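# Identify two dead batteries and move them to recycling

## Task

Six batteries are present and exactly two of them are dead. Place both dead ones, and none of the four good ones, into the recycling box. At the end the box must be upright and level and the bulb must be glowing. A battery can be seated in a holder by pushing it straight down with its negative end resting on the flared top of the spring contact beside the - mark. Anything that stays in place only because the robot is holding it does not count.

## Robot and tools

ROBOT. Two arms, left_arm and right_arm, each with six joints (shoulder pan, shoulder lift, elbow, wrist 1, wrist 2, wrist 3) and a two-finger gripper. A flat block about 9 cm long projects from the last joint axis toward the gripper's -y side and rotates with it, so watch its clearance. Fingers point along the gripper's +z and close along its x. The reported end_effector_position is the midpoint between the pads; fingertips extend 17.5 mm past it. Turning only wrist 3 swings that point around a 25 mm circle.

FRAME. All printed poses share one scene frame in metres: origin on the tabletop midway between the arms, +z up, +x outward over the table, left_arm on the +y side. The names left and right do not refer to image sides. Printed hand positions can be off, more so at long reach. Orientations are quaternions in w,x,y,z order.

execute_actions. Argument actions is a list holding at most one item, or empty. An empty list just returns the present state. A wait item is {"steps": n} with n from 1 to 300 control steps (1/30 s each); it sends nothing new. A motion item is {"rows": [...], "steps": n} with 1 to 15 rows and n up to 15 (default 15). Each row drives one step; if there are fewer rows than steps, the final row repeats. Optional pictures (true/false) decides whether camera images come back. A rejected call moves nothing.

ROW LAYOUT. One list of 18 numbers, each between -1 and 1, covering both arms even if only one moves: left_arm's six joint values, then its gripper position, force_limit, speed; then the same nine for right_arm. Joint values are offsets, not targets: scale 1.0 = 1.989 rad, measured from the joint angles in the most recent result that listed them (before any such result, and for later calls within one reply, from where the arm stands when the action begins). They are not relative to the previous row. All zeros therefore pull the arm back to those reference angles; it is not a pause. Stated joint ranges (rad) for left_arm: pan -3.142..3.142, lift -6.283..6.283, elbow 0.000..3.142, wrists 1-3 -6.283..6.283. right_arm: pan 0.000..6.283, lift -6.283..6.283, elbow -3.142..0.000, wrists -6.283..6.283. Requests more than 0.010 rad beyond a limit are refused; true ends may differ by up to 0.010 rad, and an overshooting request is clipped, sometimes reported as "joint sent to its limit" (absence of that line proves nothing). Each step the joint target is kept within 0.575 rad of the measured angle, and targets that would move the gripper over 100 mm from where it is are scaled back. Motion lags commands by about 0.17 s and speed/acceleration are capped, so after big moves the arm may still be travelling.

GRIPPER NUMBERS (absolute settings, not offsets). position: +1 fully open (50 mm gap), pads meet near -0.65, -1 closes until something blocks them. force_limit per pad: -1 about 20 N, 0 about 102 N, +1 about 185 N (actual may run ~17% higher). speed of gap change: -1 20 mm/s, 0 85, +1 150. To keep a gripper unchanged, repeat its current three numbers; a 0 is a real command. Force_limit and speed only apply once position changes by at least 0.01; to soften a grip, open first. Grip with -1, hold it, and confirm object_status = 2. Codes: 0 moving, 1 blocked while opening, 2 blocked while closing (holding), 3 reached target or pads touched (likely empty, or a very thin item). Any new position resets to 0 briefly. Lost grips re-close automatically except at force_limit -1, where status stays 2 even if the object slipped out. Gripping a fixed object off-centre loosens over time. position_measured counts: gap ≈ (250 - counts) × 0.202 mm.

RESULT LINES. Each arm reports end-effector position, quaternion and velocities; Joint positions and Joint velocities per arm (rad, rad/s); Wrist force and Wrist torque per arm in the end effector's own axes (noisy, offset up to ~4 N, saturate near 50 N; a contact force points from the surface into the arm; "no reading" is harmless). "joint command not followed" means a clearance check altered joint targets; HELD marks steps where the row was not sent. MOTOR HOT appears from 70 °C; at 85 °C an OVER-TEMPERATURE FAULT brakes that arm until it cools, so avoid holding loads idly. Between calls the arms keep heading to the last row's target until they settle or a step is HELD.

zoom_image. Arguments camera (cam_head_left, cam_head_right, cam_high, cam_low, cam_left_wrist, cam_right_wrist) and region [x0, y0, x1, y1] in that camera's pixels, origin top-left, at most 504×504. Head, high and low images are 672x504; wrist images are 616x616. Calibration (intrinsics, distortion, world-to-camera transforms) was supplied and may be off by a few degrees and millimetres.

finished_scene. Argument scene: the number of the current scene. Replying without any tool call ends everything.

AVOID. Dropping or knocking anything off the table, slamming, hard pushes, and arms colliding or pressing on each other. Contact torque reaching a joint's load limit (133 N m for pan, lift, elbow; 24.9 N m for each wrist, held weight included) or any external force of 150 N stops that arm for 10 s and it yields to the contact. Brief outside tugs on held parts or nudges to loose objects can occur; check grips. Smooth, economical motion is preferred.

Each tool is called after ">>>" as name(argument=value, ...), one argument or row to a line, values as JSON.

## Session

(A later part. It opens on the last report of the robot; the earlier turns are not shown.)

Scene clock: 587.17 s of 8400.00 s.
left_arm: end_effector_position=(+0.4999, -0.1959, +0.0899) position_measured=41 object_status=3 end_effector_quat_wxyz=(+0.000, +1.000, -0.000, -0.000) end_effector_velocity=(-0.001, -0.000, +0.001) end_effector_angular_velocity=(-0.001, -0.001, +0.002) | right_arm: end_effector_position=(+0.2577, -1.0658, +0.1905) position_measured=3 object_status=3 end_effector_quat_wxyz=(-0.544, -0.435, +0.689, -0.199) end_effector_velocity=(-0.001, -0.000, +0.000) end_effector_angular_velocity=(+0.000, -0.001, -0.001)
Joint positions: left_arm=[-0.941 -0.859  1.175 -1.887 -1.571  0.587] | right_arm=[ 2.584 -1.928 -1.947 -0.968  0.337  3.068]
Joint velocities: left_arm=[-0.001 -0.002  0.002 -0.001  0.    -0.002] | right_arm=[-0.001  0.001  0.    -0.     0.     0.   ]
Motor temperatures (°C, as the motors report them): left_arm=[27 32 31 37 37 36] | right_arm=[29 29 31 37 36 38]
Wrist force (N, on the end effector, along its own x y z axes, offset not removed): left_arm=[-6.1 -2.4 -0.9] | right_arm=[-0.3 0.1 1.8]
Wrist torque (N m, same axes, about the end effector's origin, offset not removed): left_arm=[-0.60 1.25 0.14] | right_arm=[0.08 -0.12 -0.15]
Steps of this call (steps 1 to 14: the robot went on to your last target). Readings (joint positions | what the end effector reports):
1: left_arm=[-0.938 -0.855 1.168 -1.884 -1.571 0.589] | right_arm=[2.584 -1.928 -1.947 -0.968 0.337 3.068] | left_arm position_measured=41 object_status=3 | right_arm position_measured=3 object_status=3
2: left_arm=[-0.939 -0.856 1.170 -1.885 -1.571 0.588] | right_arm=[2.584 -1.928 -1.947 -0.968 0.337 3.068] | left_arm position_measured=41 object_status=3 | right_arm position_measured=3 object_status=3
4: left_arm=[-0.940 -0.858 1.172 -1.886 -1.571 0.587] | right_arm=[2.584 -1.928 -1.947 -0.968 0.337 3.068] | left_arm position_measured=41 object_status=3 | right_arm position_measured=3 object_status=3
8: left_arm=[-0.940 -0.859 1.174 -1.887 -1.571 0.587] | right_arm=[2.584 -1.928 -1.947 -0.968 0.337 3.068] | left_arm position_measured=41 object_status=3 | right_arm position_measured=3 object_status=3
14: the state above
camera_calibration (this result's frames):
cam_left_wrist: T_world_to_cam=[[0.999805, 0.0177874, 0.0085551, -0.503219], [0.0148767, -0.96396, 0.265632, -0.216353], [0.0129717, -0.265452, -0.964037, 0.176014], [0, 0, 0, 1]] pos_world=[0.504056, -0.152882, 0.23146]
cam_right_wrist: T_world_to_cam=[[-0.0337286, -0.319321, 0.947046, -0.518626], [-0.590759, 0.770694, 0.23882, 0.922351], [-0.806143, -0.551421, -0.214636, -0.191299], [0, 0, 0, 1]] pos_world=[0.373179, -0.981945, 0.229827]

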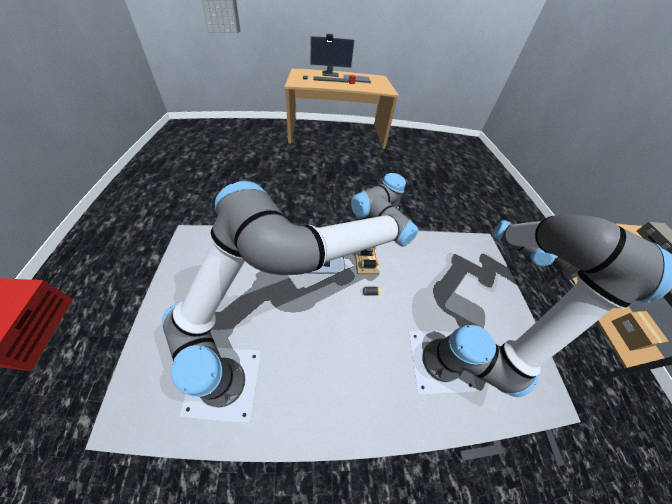

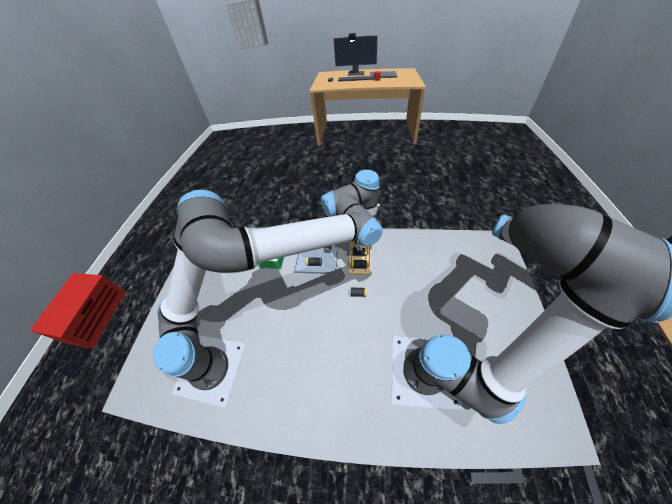

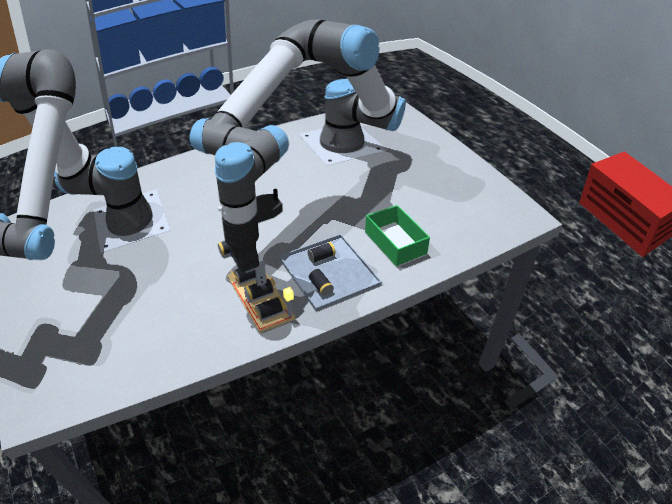

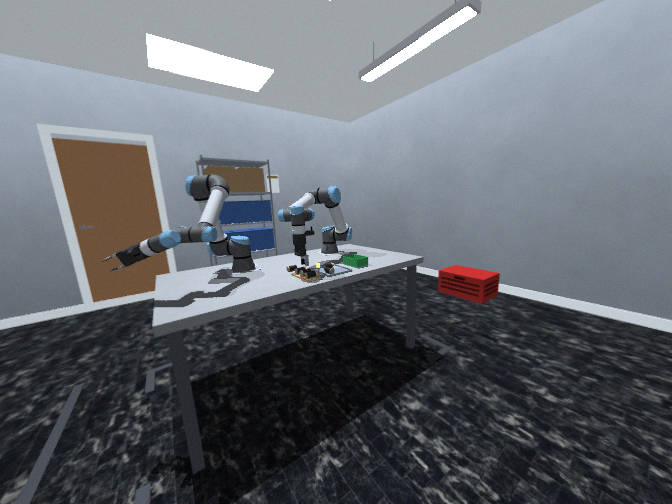

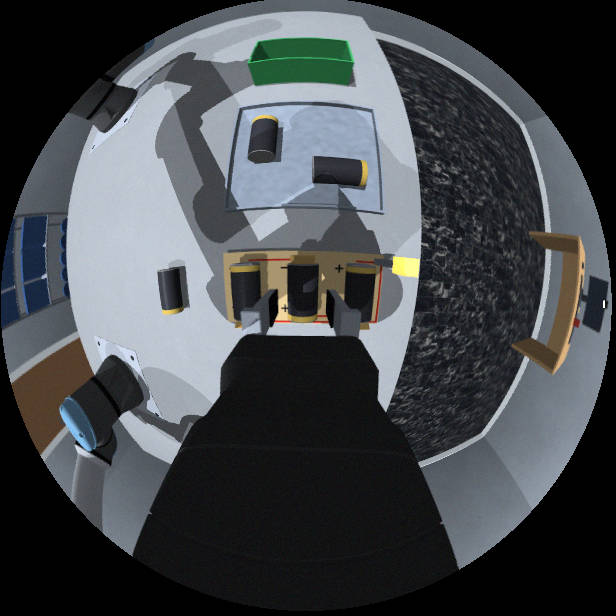

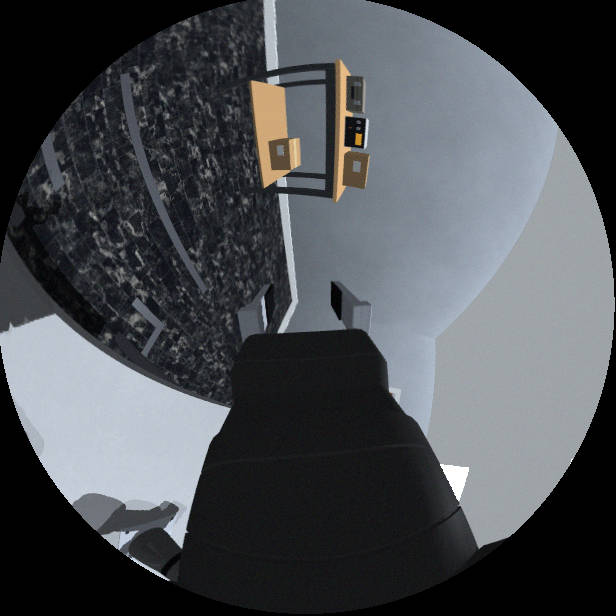

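>>> execute_actions(
  actions=[
    {"rows":[[0.006,-0.019,0.03,-0.011,0,0.006,0.75,0,0,0,0,0,0,0,0,1,0,0],[0.011,-0.038,0.06,-0.022,0,0.011,0.75,0,0,0,0,0,0,0,0,1,0,0],[0.017,-0.056,0.09,-0.034,0,0.017,0.75,0,0,0,0,0,0,0,0,1,0,0],[0.023,-0.075,0.12,-0.045,0,0.023,0.75,0,0,0,0,0,0,0,0,1,0,0],[0.029,-0.094,0.15,-0.056,0,0.029,0.75,0,0,0,0,0,0,0,0,1,0,0],[0.034,-0.113,0.18,-0.067,0,0.034,0.75,0,0,0,0,0,0,0,0,1,0,0],[0.04,-0.132,0.21,-0.078,0,0.04,0.75,0,0,0,0,0,0,0,0,1,0,0],[0.046,-0.15,0.24,-0.09,0,0.046,0.75,0,0,0,0,0,0,0,0,1,0,0],[0.051,-0.169,0.27,-0.101,0,0.051,0.75,0,0,0,0,0,0,0,0,1,0,0],[0.0572,-0.1883,0.30,-0.1117,0,0.0572,0.75,0,0,0,0,0,0,0,0,1,0,0]],"steps":15},
  ],
  pictures=false,
)

>>> execute_actions(
  actions=[
    {"steps":18},
  ],
  pictures=false,
)

>>> execute_actions(
  actions=[
    {"rows":[[0,0.009,0.0065,-0.0155,0,0,0.75,0,0,0,0,0,0,0,0,1,0,0],[0,0.018,0.013,-0.031,0,0,0.75,0,0,0,0,0,0,0,0,1,0,0],[0,0.027,0.02,-0.047,0,0,0.75,0,0,0,0,0,0,0,0,1,0,0],[0,0.036,0.026,-0.062,0,0,0.75,0,0,0,0,0,0,0,0,1,0,0],[0,0.0438,0.0328,-0.0766,0,0,0.75,0,0,0,0,0,0,0,0,1,0,0]],"steps":15},
  ],
  pictures=false,
)

>>> execute_actions(
  actions=[
    {"steps":10},
  ],
  pictures=false,
)

>>> execute_actions(
  actions=[
    {"rows":[[0,0,0,0,0,0,-1,0,0,0,0,0,0,0,0,1,0,0]],"steps":13},
  ],
  pictures=false,
)

>>> execute_actions(
  actions=[
    {"rows":[[0,-0.009,-0.0065,0.0155,0,0,-1,0,0,0,0,0,0,0,0,1,0,0],[0,-0.018,-0.013,0.031,0,0,-1,0,0,0,0,0,0,0,0,1,0,0],[0,-0.027,-0.02,0.047,0,0,-1,0,0,0,0,0,0,0,0,1,0,0],[0,-0.036,-0.026,0.062,0,0,-1,0,0,0,0,0,0,0,0,1,0,0],[0,-0.0438,-0.0328,0.0766,0,0,-1,0,0,0,0,0,0,0,0,1,0,0]],"steps":15},
  ],
  pictures=false,
)

>>> execute_actions(
  actions=[
    {"steps":8},
  ],
  pictures=false,
)

>>> execute_actions(
  actions=[
    {"rows":[[0.015,-0.012,0.009,0.003,0,0.015,-1,0,0,0,0,0,0,0,0,1,0,0],[0.03,-0.024,0.018,0.006,0,0.03,-1,0,0,0,0,0,0,0,0,1,0,0],[0.045,-0.035,0.027,0.008,0,0.045,-1,0,0,0,0,0,0,0,0,1,0,0],[0.06,-0.045,0.035,0.01,0,0.06,-1,0,0,0,0,0,0,0,0,1,0,0],[0.075,-0.054,0.044,0.01,0,0.075,-1,0,0,0,0,0,0,0,0,1,0,0],[0.09,-0.062,0.053,0.009,0,0.09,-1,0,0,0,0,0,0,0,0,1,0,0],[0.105,-0.07,0.062,0.008,0,0.105,-1,0,0,0,0,0,0,0,0,1,0,0],[0.12,-0.077,0.071,0.006,0,0.12,-1,0,0,0,0,0,0,0,0,1,0,0],[0.135,-0.084,0.08,0.004,0,0.135,-1,0,0,0,0,0,0,0,0,1,0,0],[0.1507,-0.0906,0.0887,0.0019,0,0.1507,-1,0,0,0,0,0,0,0,0,1,0,0]],"steps":15},
  ],
  pictures=false,
)

>>> execute_actions(
  actions=[
    {"steps":18},
  ],
)

>>> zoom_image(
  camera="cam_left_wrist",
  region=[200, 200, 440, 350],
)

Scene clock: 611.77 s of 8400.00 s.
left_arm: end_effector_position=(+0.4615, -0.0310, +0.0951) position_measured=41 object_status=3 end_effector_quat_wxyz=(+0.003, +1.000, -0.000, +0.002) end_effector_velocity=(-0.110, +0.259, -0.037) end_effector_angular_velocity=(+0.043, +0.034, +0.003) | right_arm: end_effector_position=(+0.2577, -1.0658, +0.1905) position_measured=3 object_status=3 end_effector_quat_wxyz=(-0.544, -0.435, +0.689, -0.199) end_effector_velocity=(-0.001, -0.000, -0.000) end_effector_angular_velocity=(+0.000, -0.000, -0.001)
Joint positions: left_arm=[-0.842 -1.18   1.681 -2.079 -1.571  0.685] | right_arm=[ 2.584 -1.928 -1.947 -0.968  0.337  3.068]
Joint velocities: left_arm=[ 0.129 -0.458  0.769 -0.256  0.     0.126] | right_arm=[-0.001 -0.    -0.     0.     0.     0.   ]
Motor temperatures (°C, as the motors report them): left_arm=[27 32 31 37 37 36] | right_arm=[29 29 31 37 36 38]
Wrist force (N, on the end effector, along its own x y z axes, offset not removed): left_arm=[-4.7 -4.2 1.3] | right_arm=[0.0 -1.1 1.9]
Wrist torque (N m, same axes, about the end effector's origin, offset not removed): left_arm=[-0.83 0.92 0.19] | right_arm=[-0.06 -0.18 -0.17]
Steps of this call (steps 1 to 30: the robot went on to your last target; steps 31 to 90: nothing new was sent; then 21.10 s passed at rest; steps 91 to 105: all 15 steps of this action). Readings (joint positions | what the end effector reports):
91: left_arm=[-0.941 -0.859 1.176 -1.887 -1.571 0.586] | right_arm=[2.584 -1.928 -1.947 -0.968 0.337 3.068] | left_arm position_measured=41 object_status=3 | right_arm position_measured=3 object_status=3
92: left_arm=[-0.939 -0.864 1.181 -1.890 -1.571 0.588] | right_arm=[2.584 -1.928 -1.947 -0.968 0.337 3.068] | left_arm position_measured=41 object_status=3 | right_arm position_measured=3 object_status=3
94: left_arm=[-0.931 -0.890 1.220 -1.907 -1.571 0.597] | right_arm=[2.584 -1.928 -1.947 -0.968 0.337 3.068] | left_arm position_measured=41 object_status=3 | right_arm position_measured=3 object_status=3
98: left_arm=[-0.897 -0.994 1.379 -1.970 -1.571 0.630] | right_arm=[2.584 -1.928 -1.947 -0.968 0.337 3.068] | left_arm position_measured=41 object_status=3 | right_arm position_measured=3 object_status=3
105: the state above

Scene clock: 612.37 s of 8400.00 s.
left_arm: end_effector_position=(+0.4478, -0.0005, +0.0900) position_measured=41 object_status=3 end_effector_quat_wxyz=(+0.000, +1.000, -0.000, -0.000) end_effector_velocity=(-0.001, +0.002, +0.000) end_effector_angular_velocity=(+0.000, +0.000, +0.001) | right_arm: end_effector_position=(+0.2577, -1.0658, +0.1905) position_measured=3 object_status=3 end_effector_quat_wxyz=(-0.544, -0.435, +0.689, -0.199) end_effector_velocity=(-0.001, -0.000, -0.000) end_effector_angular_velocity=(+0.001, +0.002, -0.001)
Joint positions: left_arm=[-0.827 -1.233  1.771 -2.109 -1.571  0.7  ] | right_arm=[ 2.584 -1.928 -1.947 -0.968  0.337  3.068]
Joint velocities: left_arm=[ 0.001 -0.003  0.004 -0.001 -0.     0.001] | right_arm=[-0.001 -0.    -0.    -0.002 -0.    -0.   ]
Motor temperatures (°C, as the motors report them): left_arm=[27 32 31 37 37 36] | right_arm=[29 29 31 37 36 38]
Wrist force (N, on the end effector, along its own x y z axes, offset not removed): left_arm=[-3.4 0.0 3.7] | right_arm=[0.1 -0.4 1.6]
Wrist torque (N m, same axes, about the end effector's origin, offset not removed): left_arm=[-0.26 0.85 0.24] | right_arm=[-0.03 -0.17 -0.10]
Steps of this call (steps 1 to 18: the robot went on to your last target). Readings (joint positions | what the end effector reports):
1: left_arm=[-0.838 -1.193 1.703 -2.086 -1.571 0.689] | right_arm=[2.584 -1.928 -1.947 -0.968 0.337 3.068] | left_arm position_measured=41 object_status=3 | right_arm position_measured=3 object_status=3
2: left_arm=[-0.836 -1.203 1.720 -2.092 -1.571 0.692] | right_arm=[2.584 -1.928 -1.947 -0.968 0.337 3.068] | left_arm position_measured=41 object_status=3 | right_arm position_measured=3 object_status=3
4: left_arm=[-0.832 -1.216 1.743 -2.100 -1.571 0.695] | right_arm=[2.584 -1.928 -1.947 -0.968 0.337 3.068] | left_arm position_measured=41 object_status=3 | right_arm position_measured=3 object_status=3
8: left_arm=[-0.829 -1.228 1.762 -2.106 -1.571 0.699] | right_arm=[2.584 -1.928 -1.947 -0.968 0.337 3.068] | left_arm position_measured=41 object_status=3 | right_arm position_measured=3 object_status=3
18: the state above

Scene clock: 612.87 s of 8400.00 s.
left_arm: end_effector_position=(+0.4479, -0.0006, +0.0301) position_measured=41 object_status=3 end_effector_quat_wxyz=(+0.000, +1.000, -0.000, -0.000) end_effector_velocity=(-0.001, +0.001, -0.023) end_effector_angular_velocity=(-0.001, -0.001, +0.001) | right_arm: end_effector_position=(+0.2577, -1.0658, +0.1905) position_measured=3 object_status=3 end_effector_quat_wxyz=(-0.544, -0.435, +0.689, -0.199) end_effector_velocity=(-0.001, -0.000, +0.000) end_effector_angular_velocity=(+0.000, +0.001, -0.001)
Joint positions: left_arm=[-0.827 -1.15   1.834 -2.255 -1.571  0.7  ] | right_arm=[ 2.584 -1.928 -1.947 -0.968  0.337  3.068]
Joint velocities: left_arm=[-0.     0.032  0.025 -0.059 -0.    -0.001] | right_arm=[-0.001  0.001 -0.    -0.001 -0.    -0.   ]
Motor temperatures (°C, as the motors report them): left_arm=[27 32 31 37 37 36] | right_arm=[29 29 31 37 36 38]
Wrist force (N, on the end effector, along its own x y z axes, offset not removed): left_arm=[-1.5 -2.3 2.0] | right_arm=[-0.8 -0.6 1.4]
Wrist torque (N m, same axes, about the end effector's origin, offset not removed): left_arm=[-0.71 0.39 0.26] | right_arm=[0.00 -0.01 -0.12]
Steps of this call (steps 1 to 15: all 15 steps of this action). Readings (joint positions | what the end effector reports):
1: left_arm=[-0.827 -1.233 1.771 -2.109 -1.571 0.700] | right_arm=[2.584 -1.928 -1.947 -0.968 0.337 3.068] | left_arm position_measured=41 object_status=3 | right_arm position_measured=3 object_status=3
2: left_arm=[-0.827 -1.231 1.773 -2.113 -1.571 0.700] | right_arm=[2.584 -1.928 -1.947 -0.968 0.337 3.068] | left_arm position_measured=41 object_status=3 | right_arm position_measured=3 object_status=3
4: left_arm=[-0.827 -1.217 1.783 -2.135 -1.571 0.700] | right_arm=[2.584 -1.928 -1.947 -0.968 0.337 3.068] | left_arm position_measured=41 object_status=3 | right_arm position_measured=3 object_status=3
8: left_arm=[-0.827 -1.174 1.815 -2.210 -1.571 0.700] | right_arm=[2.584 -1.928 -1.947 -0.968 0.337 3.068] | left_arm position_measured=41 object_status=3 | right_arm position_measured=3 object_status=3
15: the state above

Scene clock: 613.20 s of 8400.00 s.
left_arm: end_effector_position=(+0.4478, -0.0005, +0.0276) position_measured=41 object_status=3 end_effector_quat_wxyz=(+0.000, +1.000, -0.000, -0.000) end_effector_velocity=(-0.000, +0.000, -0.001) end_effector_angular_velocity=(+0.000, +0.000, +0.001) | right_arm: end_effector_position=(+0.2577, -1.0658, +0.1905) position_measured=3 object_status=3 end_effector_quat_wxyz=(-0.544, -0.435, +0.689, -0.199) end_effector_velocity=(+0.000, +0.000, -0.000) end_effector_angular_velocity=(+0.001, +0.001, +0.001)
Joint positions: left_arm=[-0.827 -1.146  1.836 -2.261 -1.571  0.7  ] | right_arm=[ 2.584 -1.928 -1.947 -0.968  0.337  3.068]
Joint velocities: left_arm=[-0.     0.002  0.002 -0.003 -0.    -0.001] | right_arm=[ 0.001  0.    -0.    -0.002 -0.    -0.   ]
Motor temperatures (°C, as the motors report them): left_arm=[27 32 31 37 37 36] | right_arm=[29 29 31 37 36 38]
Wrist force (N, on the end effector, along its own x y z axes, offset not removed): left_arm=[-2.3 0.0 -1.7] | right_arm=[-0.2 0.1 1.6]
Wrist torque (N m, same axes, about the end effector's origin, offset not removed): left_arm=[-0.26 0.47 0.10] | right_arm=[0.12 -0.14 -0.07]
Steps of this call (steps 1 to 10: the robot went on to your last target). Readings (joint positions | what the end effector reports):
1: left_arm=[-0.827 -1.149 1.834 -2.256 -1.571 0.700] | right_arm=[2.584 -1.928 -1.947 -0.968 0.337 3.068] | left_arm position_measured=41 object_status=3 | right_arm position_measured=3 object_status=3
2: left_arm=[-0.827 -1.148 1.835 -2.258 -1.571 0.700] | right_arm=[2.584 -1.928 -1.947 -0.968 0.337 3.068] | left_arm position_measured=41 object_status=3 | right_arm position_measured=3 object_status=3
4: left_arm=[-0.827 -1.147 1.836 -2.259 -1.571 0.700] | right_arm=[2.584 -1.928 -1.947 -0.968 0.337 3.068] | left_arm position_measured=41 object_status=3 | right_arm position_measured=3 object_status=3
8: left_arm=[-0.827 -1.147 1.836 -2.261 -1.571 0.700] | right_arm=[2.584 -1.928 -1.947 -0.968 0.337 3.068] | left_arm position_measured=41 object_status=3 | right_arm position_measured=3 object_status=3
10: the state above

Scene clock: 613.63 s of 8400.00 s.
left_arm: end_effector_position=(+0.4478, -0.0005, +0.0276) position_measured=93 object_status=2 end_effector_quat_wxyz=(+0.000, +1.000, -0.000, -0.000) end_effector_velocity=(+0.000, -0.000, +0.000) end_effector_angular_velocity=(-0.000, -0.000, +0.000) | right_arm: end_effector_position=(+0.2577, -1.0658, +0.1905) position_measured=3 object_status=3 end_effector_quat_wxyz=(-0.544, -0.435, +0.689, -0.199) end_effector_velocity=(+0.001, +0.000, +0.000) end_effector_angular_velocity=(-0.001, -0.001, +0.001)
Joint positions: left_arm=[-0.827 -1.146  1.836 -2.261 -1.571  0.7  ] | right_arm=[ 2.584 -1.928 -1.947 -0.968  0.337  3.068]
Joint velocities: left_arm=[ 0. -0. -0. -0.  0.  0.] | right_arm=[ 0.001  0.     0.     0.001 -0.    -0.   ]
Motor temperatures (°C, as the motors report them): left_arm=[27 32 31 37 37 36] | right_arm=[29 29 31 37 36 38]
Wrist force (N, on the end effector, along its own x y z axes, offset not removed): left_arm=[-1.9 1.9 3.9] | right_arm=[-0.1 0.7 1.8]
Wrist torque (N m, same axes, about the end effector's origin, offset not removed): left_arm=[0.25 0.66 0.13] | right_arm=[0.25 -0.17 -0.10]
Steps of this call (steps 1 to 13: all 13 steps of this action). Readings (joint positions | what the end effector reports):
1: left_arm=[-0.827 -1.146 1.836 -2.261 -1.571 0.700] | right_arm=[2.584 -1.928 -1.947 -0.968 0.337 3.068] | left_arm position_measured=46 object_status=0 | right_arm position_measured=3 object_status=3
2: left_arm=[-0.827 -1.146 1.836 -2.261 -1.571 0.700] | right_arm=[2.584 -1.928 -1.947 -0.968 0.337 3.068] | left_arm position_measured=60 object_status=0 | right_arm position_measured=3 object_status=3
4: left_arm=[-0.827 -1.146 1.836 -2.261 -1.571 0.700] | right_arm=[2.584 -1.928 -1.947 -0.968 0.337 3.068] | left_arm position_measured=88 object_status=0 | right_arm position_measured=3 object_status=3
8: left_arm=[-0.827 -1.146 1.836 -2.261 -1.571 0.700] | right_arm=[2.584 -1.928 -1.947 -0.968 0.337 3.068] | left_arm position_measured=93 object_status=0 | right_arm position_measured=3 object_status=3
13: the state above

Scene clock: 614.13 s of 8400.00 s.
left_arm: end_effector_position=(+0.4480, -0.0007, +0.0873) position_measured=93 object_status=2 end_effector_quat_wxyz=(+0.000, +1.000, -0.000, -0.000) end_effector_velocity=(-0.001, +0.002, +0.023) end_effector_angular_velocity=(+0.002, +0.002, -0.000) | right_arm: end_effector_position=(+0.2577, -1.0658, +0.1905) position_measured=3 object_status=3 end_effector_quat_wxyz=(-0.544, -0.435, +0.689, -0.199) end_effector_velocity=(+0.001, +0.000, +0.001) end_effector_angular_velocity=(-0.001, -0.002, +0.001)
Joint positions: left_arm=[-0.827 -1.23   1.774 -2.116 -1.571  0.7  ] | right_arm=[ 2.584 -1.928 -1.947 -0.968  0.337  3.068]
Joint velocities: left_arm=[ 0.    -0.032 -0.024  0.059 -0.     0.001] | right_arm=[ 0.001  0.001  0.     0.001  0.    -0.   ]
Motor temperatures (°C, as the motors report them): left_arm=[27 32 31 37 37 36] | right_arm=[29 29 31 37 36 38]
Wrist force (N, on the end effector, along its own x y z axes, offset not removed): left_arm=[-1.9 -1.7 -1.2] | right_arm=[-0.1 2.1 3.0]
Wrist torque (N m, same axes, about the end effector's origin, offset not removed): left_arm=[-0.66 0.47 -0.01] | right_arm=[0.48 -0.18 -0.15]
Steps of this call (steps 1 to 15: all 15 steps of this action). Readings (joint positions | what the end effector reports):
1: left_arm=[-0.827 -1.146 1.836 -2.261 -1.571 0.700] | right_arm=[2.584 -1.928 -1.947 -0.968 0.337 3.068] | left_arm position_measured=93 object_status=2 | right_arm position_measured=3 object_status=3
2: left_arm=[-0.827 -1.149 1.835 -2.258 -1.571 0.700] | right_arm=[2.584 -1.928 -1.947 -0.968 0.337 3.068] | left_arm position_measured=93 object_status=2 | right_arm position_measured=3 object_status=3
4: left_arm=[-0.827 -1.162 1.824 -2.235 -1.571 0.700] | right_arm=[2.584 -1.928 -1.947 -0.968 0.337 3.068] | left_arm position_measured=93 object_status=2 | right_arm position_measured=3 object_status=3
8: left_arm=[-0.827 -1.206 1.792 -2.160 -1.571 0.700] | right_arm=[2.584 -1.928 -1.947 -0.968 0.337 3.068] | left_arm position_measured=93 object_status=2 | right_arm position_measured=3 object_status=3
15: the state above

Scene clock: 614.40 s of 8400.00 s.
left_arm: end_effector_position=(+0.4478, -0.0005, +0.0898) position_measured=93 object_status=2 end_effector_quat_wxyz=(+0.000, +1.000, -0.000, -0.000) end_effector_velocity=(-0.000, +0.000, +0.002) end_effector_angular_velocity=(+0.000, +0.000, +0.001) | right_arm: end_effector_position=(+0.2577, -1.0658, +0.1905) position_measured=3 object_status=3 end_effector_quat_wxyz=(-0.544, -0.435, +0.689, -0.199) end_effector_velocity=(-0.000, -0.000, -0.000) end_effector_angular_velocity=(-0.000, +0.000, -0.001)
Joint positions: left_arm=[-0.827 -1.233  1.771 -2.11  -1.571  0.7  ] | right_arm=[ 2.584 -1.928 -1.947 -0.968  0.337  3.068]
Joint velocities: left_arm=[ 0.    -0.003 -0.002  0.006  0.    -0.001] | right_arm=[-0.    -0.001  0.     0.001 -0.     0.   ]
Motor temperatures (°C, as the motors report them): left_arm=[27 32 31 37 37 36] | right_arm=[29 29 31 37 36 38]
Wrist force (N, on the end effector, along its own x y z axes, offset not removed): left_arm=[-1.1 3.1 -0.1] | right_arm=[-0.6 -0.7 2.3]
Wrist torque (N m, same axes, about the end effector's origin, offset not removed): left_arm=[0.25 0.45 0.02] | right_arm=[-0.01 -0.11 -0.10]
Steps of this call (steps 1 to 8: the robot went on to your last target). Readings (joint positions | what the end effector reports):
1: left_arm=[-0.827 -1.231 1.773 -2.114 -1.571 0.700] | right_arm=[2.584 -1.928 -1.947 -0.968 0.337 3.068] | left_arm position_measured=93 object_status=2 | right_arm position_measured=3 object_status=3
2: left_arm=[-0.827 -1.231 1.773 -2.113 -1.571 0.700] | right_arm=[2.584 -1.928 -1.947 -0.968 0.337 3.068] | left_arm position_measured=93 object_status=2 | right_arm position_measured=3 object_status=3
4: left_arm=[-0.827 -1.232 1.772 -2.111 -1.571 0.700] | right_arm=[2.584 -1.928 -1.947 -0.968 0.337 3.068] | left_arm position_measured=93 object_status=2 | right_arm position_measured=3 object_status=3
8: the state above

Scene clock: 614.90 s of 8400.00 s.
left_arm: end_effector_position=(+0.4706, +0.1721, +0.1095) position_measured=93 object_status=2 end_effector_quat_wxyz=(+0.000, +1.000, -0.000, -0.000) end_effector_velocity=(+0.002, +0.196, +0.004) end_effector_angular_velocity=(-0.001, -0.002, +0.003) | right_arm: end_effector_position=(+0.2577, -1.0658, +0.1905) position_measured=3 object_status=3 end_effector_quat_wxyz=(-0.544, -0.435, +0.689, -0.199) end_effector_velocity=(+0.001, +0.000, +0.000) end_effector_angular_velocity=(+0.000, -0.000, +0.001)
Joint positions: left_arm=[-0.564 -1.395  1.927 -2.103 -1.571  0.963] | right_arm=[ 2.584 -1.928 -1.947 -0.968  0.337  3.068]
Joint velocities: left_arm=[ 0.316 -0.155  0.178 -0.025 -0.     0.313] | right_arm=[ 0.001  0.001 -0.    -0.     0.    -0.   ]
Motor temperatures (°C, as the motors report them): left_arm=[27 32 31 37 37 36] | right_arm=[29 29 31 37 36 38]
Wrist force (N, on the end effector, along its own x y z axes, offset not removed): left_arm=[-1.9 -4.2 -0.6] | right_arm=[-0.6 0.3 1.4]
Wrist torque (N m, same axes, about the end effector's origin, offset not removed): left_arm=[-0.73 0.52 0.20] | right_arm=[0.17 -0.09 -0.03]
Steps of this call (steps 1 to 15: all 15 steps of this action). Readings (joint positions | what the end effector reports):
1: left_arm=[-0.827 -1.233 1.771 -2.109 -1.571 0.700] | right_arm=[2.584 -1.928 -1.947 -0.968 0.337 3.068] | left_arm position_measured=93 object_status=2 | right_arm position_measured=3 object_status=3
2: left_arm=[-0.823 -1.236 1.773 -2.108 -1.571 0.704] | right_arm=[2.584 -1.928 -1.947 -0.968 0.337 3.068] | left_arm position_measured=93 object_status=2 | right_arm position_measured=3 object_status=3
4: left_arm=[-0.802 -1.254 1.787 -2.104 -1.571 0.725] | right_arm=[2.584 -1.928 -1.947 -0.968 0.337 3.068] | left_arm position_measured=93 object_status=2 | right_arm position_measured=3 object_status=3
8: left_arm=[-0.718 -1.313 1.838 -2.096 -1.571 0.810] | right_arm=[2.584 -1.928 -1.947 -0.968 0.337 3.068] | left_arm position_measured=93 object_status=2 | right_arm position_measured=3 object_status=3
15: the state above

Scene clock: 615.50 s of 8400.00 s.
left_arm: end_effector_position=(+0.4701, +0.1947, +0.1098) position_measured=93 object_status=2 end_effector_quat_wxyz=(+0.000, +1.000, -0.000, +0.000) end_effector_velocity=(-0.000, +0.001, +0.000) end_effector_angular_velocity=(-0.000, -0.001, +0.001) | right_arm: end_effector_position=(+0.2577, -1.0658, +0.1905) position_measured=3 object_status=3 end_effector_quat_wxyz=(-0.544, -0.435, +0.689, -0.199) end_effector_velocity=(-0.000, -0.000, +0.000) end_effector_angular_velocity=(+0.000, +0.000, -0.000)
Joint positions: left_arm=[-0.528 -1.413  1.948 -2.106 -1.571  1.   ] | right_arm=[ 2.584 -1.928 -1.947 -0.968  0.337  3.068]
Joint velocities: left_arm=[ 0.002 -0.001  0.001 -0.     0.     0.001] | right_arm=[-0.  0.  0. -0.  0. -0.]
Motor temperatures (°C, as the motors report them): left_arm=[27 32 31 37 37 36] | right_arm=[29 29 31 37 36 38]
Wrist force (N, on the end effector, along its own x y z axes, offset not removed): left_arm=[-3.2 -0.6 -0.6] | right_arm=[-1.0 -0.3 1.5]
Wrist torque (N m, same axes, about the end effector's origin, offset not removed): left_arm=[-0.47 0.72 0.25] | right_arm=[0.07 0.04 -0.10]
Steps of this call (steps 1 to 18: the robot went on to your last target). Readings (joint positions | what the end effector reports):
1: left_arm=[-0.555 -1.400 1.932 -2.104 -1.571 0.972] | right_arm=[2.584 -1.928 -1.947 -0.968 0.337 3.068] | left_arm position_measured=93 object_status=2 | right_arm position_measured=3 object_status=3
2: left_arm=[-0.548 -1.403 1.936 -2.104 -1.571 0.979] | right_arm=[2.584 -1.928 -1.947 -0.968 0.337 3.068] | left_arm position_measured=93 object_status=2 | right_arm position_measured=3 object_status=3
4: left_arm=[-0.539 -1.407 1.941 -2.105 -1.571 0.988] | right_arm=[2.584 -1.928 -1.947 -0.968 0.337 3.068] | left_arm position_measured=93 object_status=2 | right_arm position_measured=3 object_status=3
8: left_arm=[-0.531 -1.411 1.946 -2.106 -1.571 0.996] | right_arm=[2.584 -1.928 -1.947 -0.968 0.337 3.068] | left_arm position_measured=93 object_status=2 | right_arm position_measured=3 object_status=3
18: the state above
camera_calibration (this result's frames):
cam_left_wrist: T_world_to_cam=[[0.999803, 0.0177636, 0.00886946, -0.480601], [0.0147691, -0.963937, 0.265722, 0.155379], [0.0132698, -0.265538, -0.964009, 0.299213], [0, 0, 0, 1]] pos_world=[0.474241, 0.237766, 0.251419]
cam_right_wrist: T_world_to_cam=[[-0.0337283, -0.319321, 0.947046, -0.518626], [-0.590759, 0.770694, 0.23882, 0.92235], [-0.806143, -0.551421, -0.214636, -0.1913], [0, 0, 0, 1]] pos_world=[0.373179, -0.981945, 0.229827]

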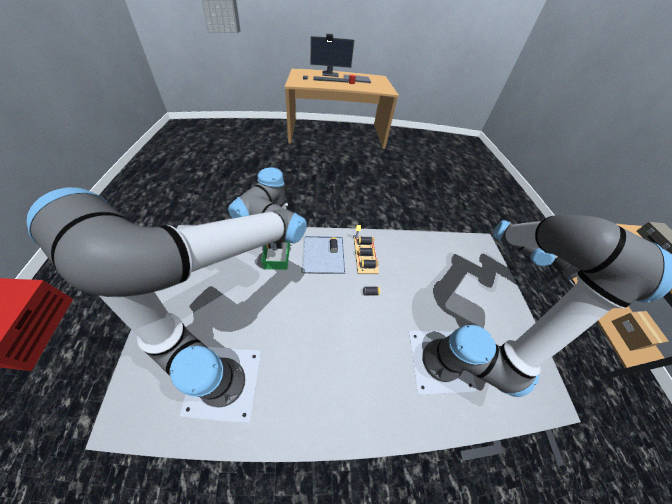

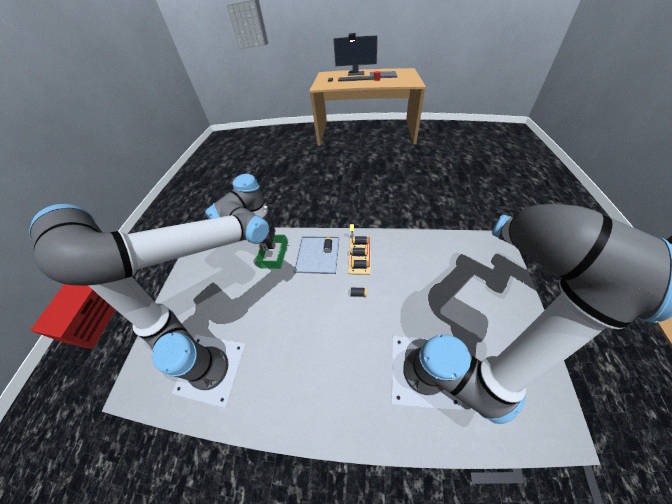

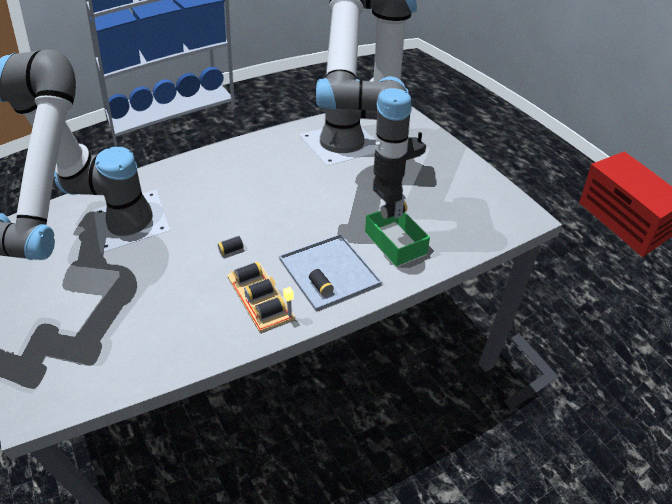

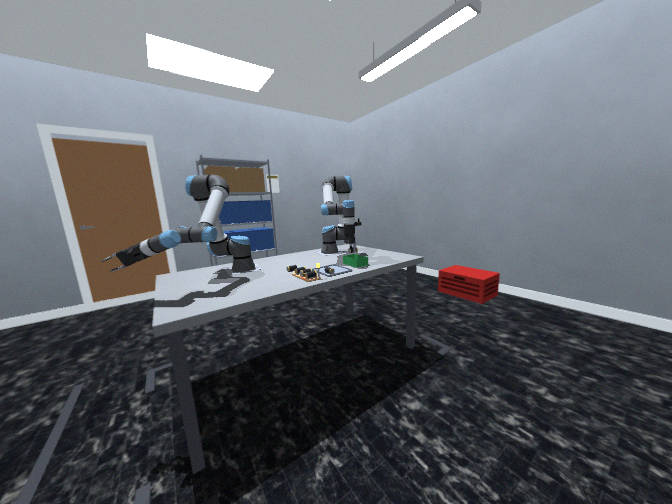

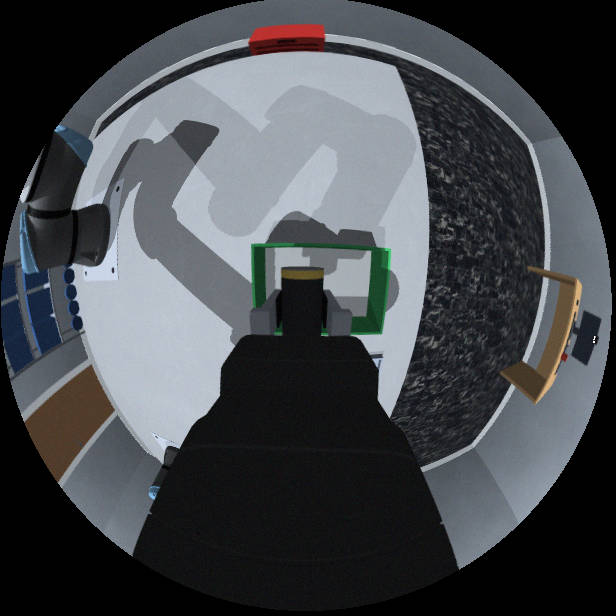

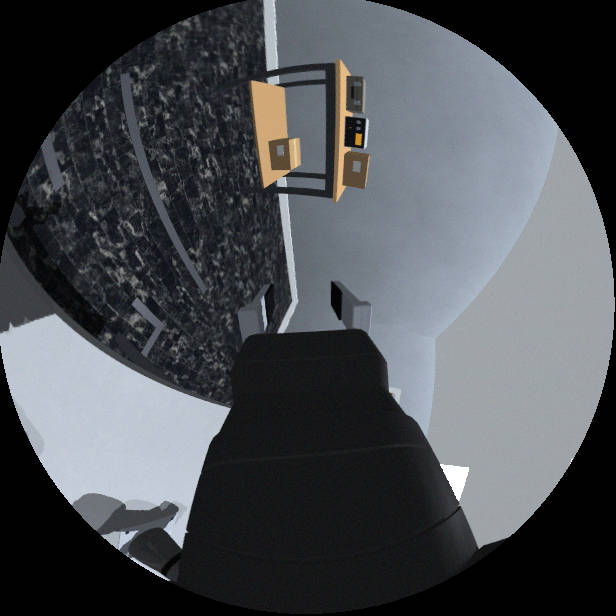

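Region (200, 200, 440, 350) of cam_left_wrist's 616x616 image, scaled by 2.100, with more detail than that image has; it fills the top 315 rows of this view, and the rest is white.

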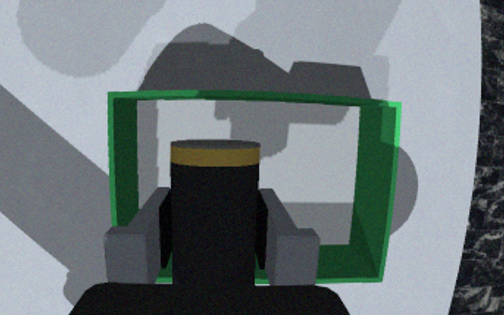

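>>> execute_actions(
  actions=[],
  pictures=false,
)

>>> execute_actions(
  actions=[
    {"rows":[[0,0.01,0.008,-0.018,0,0,-1,0,0,0,0,0,0,0,0,1,0,0],[0,0.02,0.016,-0.036,0,0,-1,0,0,0,0,0,0,0,0,1,0,0],[0,0.03,0.024,-0.054,0,0,-1,0,0,0,0,0,0,0,0,1,0,0],[0,0.04,0.032,-0.072,0,0,-1,0,0,0,0,0,0,0,0,1,0,0],[0,0.05,0.04,-0.09,0,0,-1,0,0,0,0,0,0,0,0,1,0,0],[0,0.0577,0.0453,-0.103,0,0,-1,0,0,0,0,0,0,0,0,1,0,0]],"steps":15},
  ],
  pictures=false,
)

>>> execute_actions(
  actions=[
    {"steps":12},
  ],
  pictures=false,
)

Scene clock: 628.83 s of 8400.00 s.
left_arm: end_effector_position=(+0.4701, +0.1949, +0.1099) position_measured=93 object_status=2 end_effector_quat_wxyz=(+0.000, +1.000, -0.000, +0.000) end_effector_velocity=(-0.000, +0.000, -0.001) end_effector_angular_velocity=(+0.001, +0.001, +0.000) | right_arm: end_effector_position=(+0.2577, -1.0658, +0.1905) position_measured=3 object_status=3 end_effector_quat_wxyz=(-0.544, -0.435, +0.689, -0.199) end_effector_velocity=(+0.001, +0.000, -0.000) end_effector_angular_velocity=(-0.000, -0.001, +0.001)
Joint positions: left_arm=[-0.527 -1.413  1.948 -2.106 -1.571  1.   ] | right_arm=[ 2.584 -1.928 -1.947 -0.968  0.337  3.068]
Joint velocities: left_arm=[ 0.001  0.001  0.    -0.    -0.     0.   ] | right_arm=[ 0.001 -0.     0.     0.001  0.     0.   ]
Motor temperatures (°C, as the motors report them): left_arm=[27 32 31 37 37 36] | right_arm=[29 29 31 37 36 38]
Wrist force (N, on the end effector, along its own x y z axes, offset not removed): left_arm=[-2.8 -2.1 1.6] | right_arm=[0.4 0.6 1.0]
Wrist torque (N m, same axes, about the end effector's origin, offset not removed): left_arm=[-0.62 0.75 -0.04] | right_arm=[0.27 -0.21 -0.03]
Steps of this call (steps 1 to 15: the robot went on to your last target; steps 16 to 90: nothing new was sent; then 10.33 s passed at rest). Readings (joint positions | what the end effector reports):
1: left_arm=[-0.527 -1.413 1.948 -2.106 -1.571 1.000] | right_arm=[2.584 -1.928 -1.947 -0.968 0.337 3.068] | left_arm position_measured=93 object_status=2 | right_arm position_measured=3 object_status=3
2: left_arm=[-0.527 -1.413 1.948 -2.106 -1.571 1.000] | right_arm=[2.584 -1.928 -1.947 -0.968 0.337 3.068] | left_arm position_measured=93 object_status=2 | right_arm position_measured=3 object_status=3
4: left_arm=[-0.527 -1.413 1.948 -2.106 -1.571 1.000] | right_arm=[2.584 -1.928 -1.947 -0.968 0.337 3.068] | left_arm position_measured=93 object_status=2 | right_arm position_measured=3 object_status=3
8: left_arm=[-0.527 -1.413 1.948 -2.106 -1.571 1.000] | right_arm=[2.584 -1.928 -1.947 -0.968 0.337 3.068] | left_arm position_measured=93 object_status=2 | right_arm position_measured=3 object_status=3
90: the state above
All arms were judged still, so your last target was given up. Only a new action makes them travel on or press farther. Fingers that are still opening or closing keep moving.

Scene clock: 629.33 s of 8400.00 s.
left_arm: end_effector_position=(+0.4702, +0.1948, +0.0387) position_measured=93 object_status=2 end_effector_quat_wxyz=(+0.000, +1.000, -0.000, -0.000) end_effector_velocity=(-0.001, +0.001, -0.032) end_effector_angular_velocity=(-0.002, -0.003, -0.000) | right_arm: end_effector_position=(+0.2577, -1.0658, +0.1905) position_measured=3 object_status=3 end_effector_quat_wxyz=(-0.544, -0.435, +0.689, -0.199) end_effector_velocity=(+0.001, +0.000, +0.000) end_effector_angular_velocity=(-0.001, -0.002, +0.001)
Joint positions: left_arm=[-0.527 -1.304  2.033 -2.3   -1.571  1.   ] | right_arm=[ 2.584 -1.928 -1.947 -0.968  0.337  3.068]
Joint velocities: left_arm=[-0.     0.051  0.039 -0.093 -0.    -0.   ] | right_arm=[0.001 0.    0.    0.003 0.    0.   ]
Motor temperatures (°C, as the motors report them): left_arm=[27 32 31 37 37 36] | right_arm=[29 29 31 37 36 38]
Wrist force (N, on the end effector, along its own x y z axes, offset not removed): left_arm=[-1.7 -2.0 4.7] | right_arm=[-0.4 -0.5 1.6]
Wrist torque (N m, same axes, about the end effector's origin, offset not removed): left_arm=[-0.48 0.50 0.01] | right_arm=[0.05 -0.04 -0.12]
Steps of this call (steps 1 to 15: all 15 steps of this action). Readings (joint positions | what the end effector reports):
1: left_arm=[-0.527 -1.413 1.948 -2.106 -1.571 1.000] | right_arm=[2.584 -1.928 -1.947 -0.968 0.337 3.068] | left_arm position_measured=93 object_status=2 | right_arm position_measured=3 object_status=3
2: left_arm=[-0.527 -1.411 1.950 -2.110 -1.571 1.000] | right_arm=[2.584 -1.928 -1.947 -0.968 0.337 3.068] | left_arm position_measured=93 object_status=2 | right_arm position_measured=3 object_status=3
4: left_arm=[-0.527 -1.396 1.962 -2.135 -1.571 1.000] | right_arm=[2.584 -1.928 -1.947 -0.968 0.337 3.068] | left_arm position_measured=93 object_status=2 | right_arm position_measured=3 object_status=3
8: left_arm=[-0.527 -1.342 2.005 -2.230 -1.571 1.000] | right_arm=[2.584 -1.928 -1.947 -0.968 0.337 3.068] | left_arm position_measured=93 object_status=2 | right_arm position_measured=3 object_status=3
15: the state above

Scene clock: 629.73 s of 8400.00 s.
left_arm: end_effector_position=(+0.4701, +0.1949, +0.0351) position_measured=93 object_status=2 end_effector_quat_wxyz=(+0.000, +1.000, -0.000, +0.000) end_effector_velocity=(+0.000, -0.000, -0.001) end_effector_angular_velocity=(-0.001, -0.001, -0.001) | right_arm: end_effector_position=(+0.2577, -1.0658, +0.1905) position_measured=3 object_status=3 end_effector_quat_wxyz=(-0.544, -0.435, +0.689, -0.199) end_effector_velocity=(+0.000, +0.000, +0.001) end_effector_angular_velocity=(-0.002, -0.002, +0.000)
Joint positions: left_arm=[-0.527 -1.299  2.038 -2.31  -1.571  1.   ] | right_arm=[ 2.584 -1.928 -1.947 -0.968  0.337  3.068]
Joint velocities: left_arm=[-0.     0.001  0.001 -0.003  0.     0.001] | right_arm=[ 0.     0.001 -0.     0.001 -0.    -0.   ]
Motor temperatures (°C, as the motors report them): left_arm=[27 32 31 37 37 36] | right_arm=[29 29 31 37 36 38]
Wrist force (N, on the end effector, along its own x y z axes, offset not removed): left_arm=[-3.2 -0.9 4.1] | right_arm=[-0.5 0.4 3.0]
Wrist torque (N m, same axes, about the end effector's origin, offset not removed): left_arm=[-0.38 0.56 0.22] | right_arm=[0.27 0.01 -0.13]
Steps of this call (steps 1 to 12: the robot went on to your last target). Readings (joint positions | what the end effector reports):
1: left_arm=[-0.527 -1.303 2.034 -2.302 -1.571 1.000] | right_arm=[2.584 -1.928 -1.947 -0.968 0.337 3.068] | left_arm position_measured=93 object_status=2 | right_arm position_measured=3 object_status=3
2: left_arm=[-0.527 -1.302 2.035 -2.304 -1.571 1.000] | right_arm=[2.584 -1.928 -1.947 -0.968 0.337 3.068] | left_arm position_measured=93 object_status=2 | right_arm position_measured=3 object_status=3
4: left_arm=[-0.527 -1.300 2.036 -2.307 -1.571 1.000] | right_arm=[2.584 -1.928 -1.947 -0.968 0.337 3.068] | left_arm position_measured=93 object_status=2 | right_arm position_measured=3 object_status=3
8: left_arm=[-0.527 -1.299 2.037 -2.309 -1.571 1.000] | right_arm=[2.584 -1.928 -1.947 -0.968 0.337 3.068] | left_arm position_measured=93 object_status=2 | right_arm position_measured=3 object_status=3
12: the state above


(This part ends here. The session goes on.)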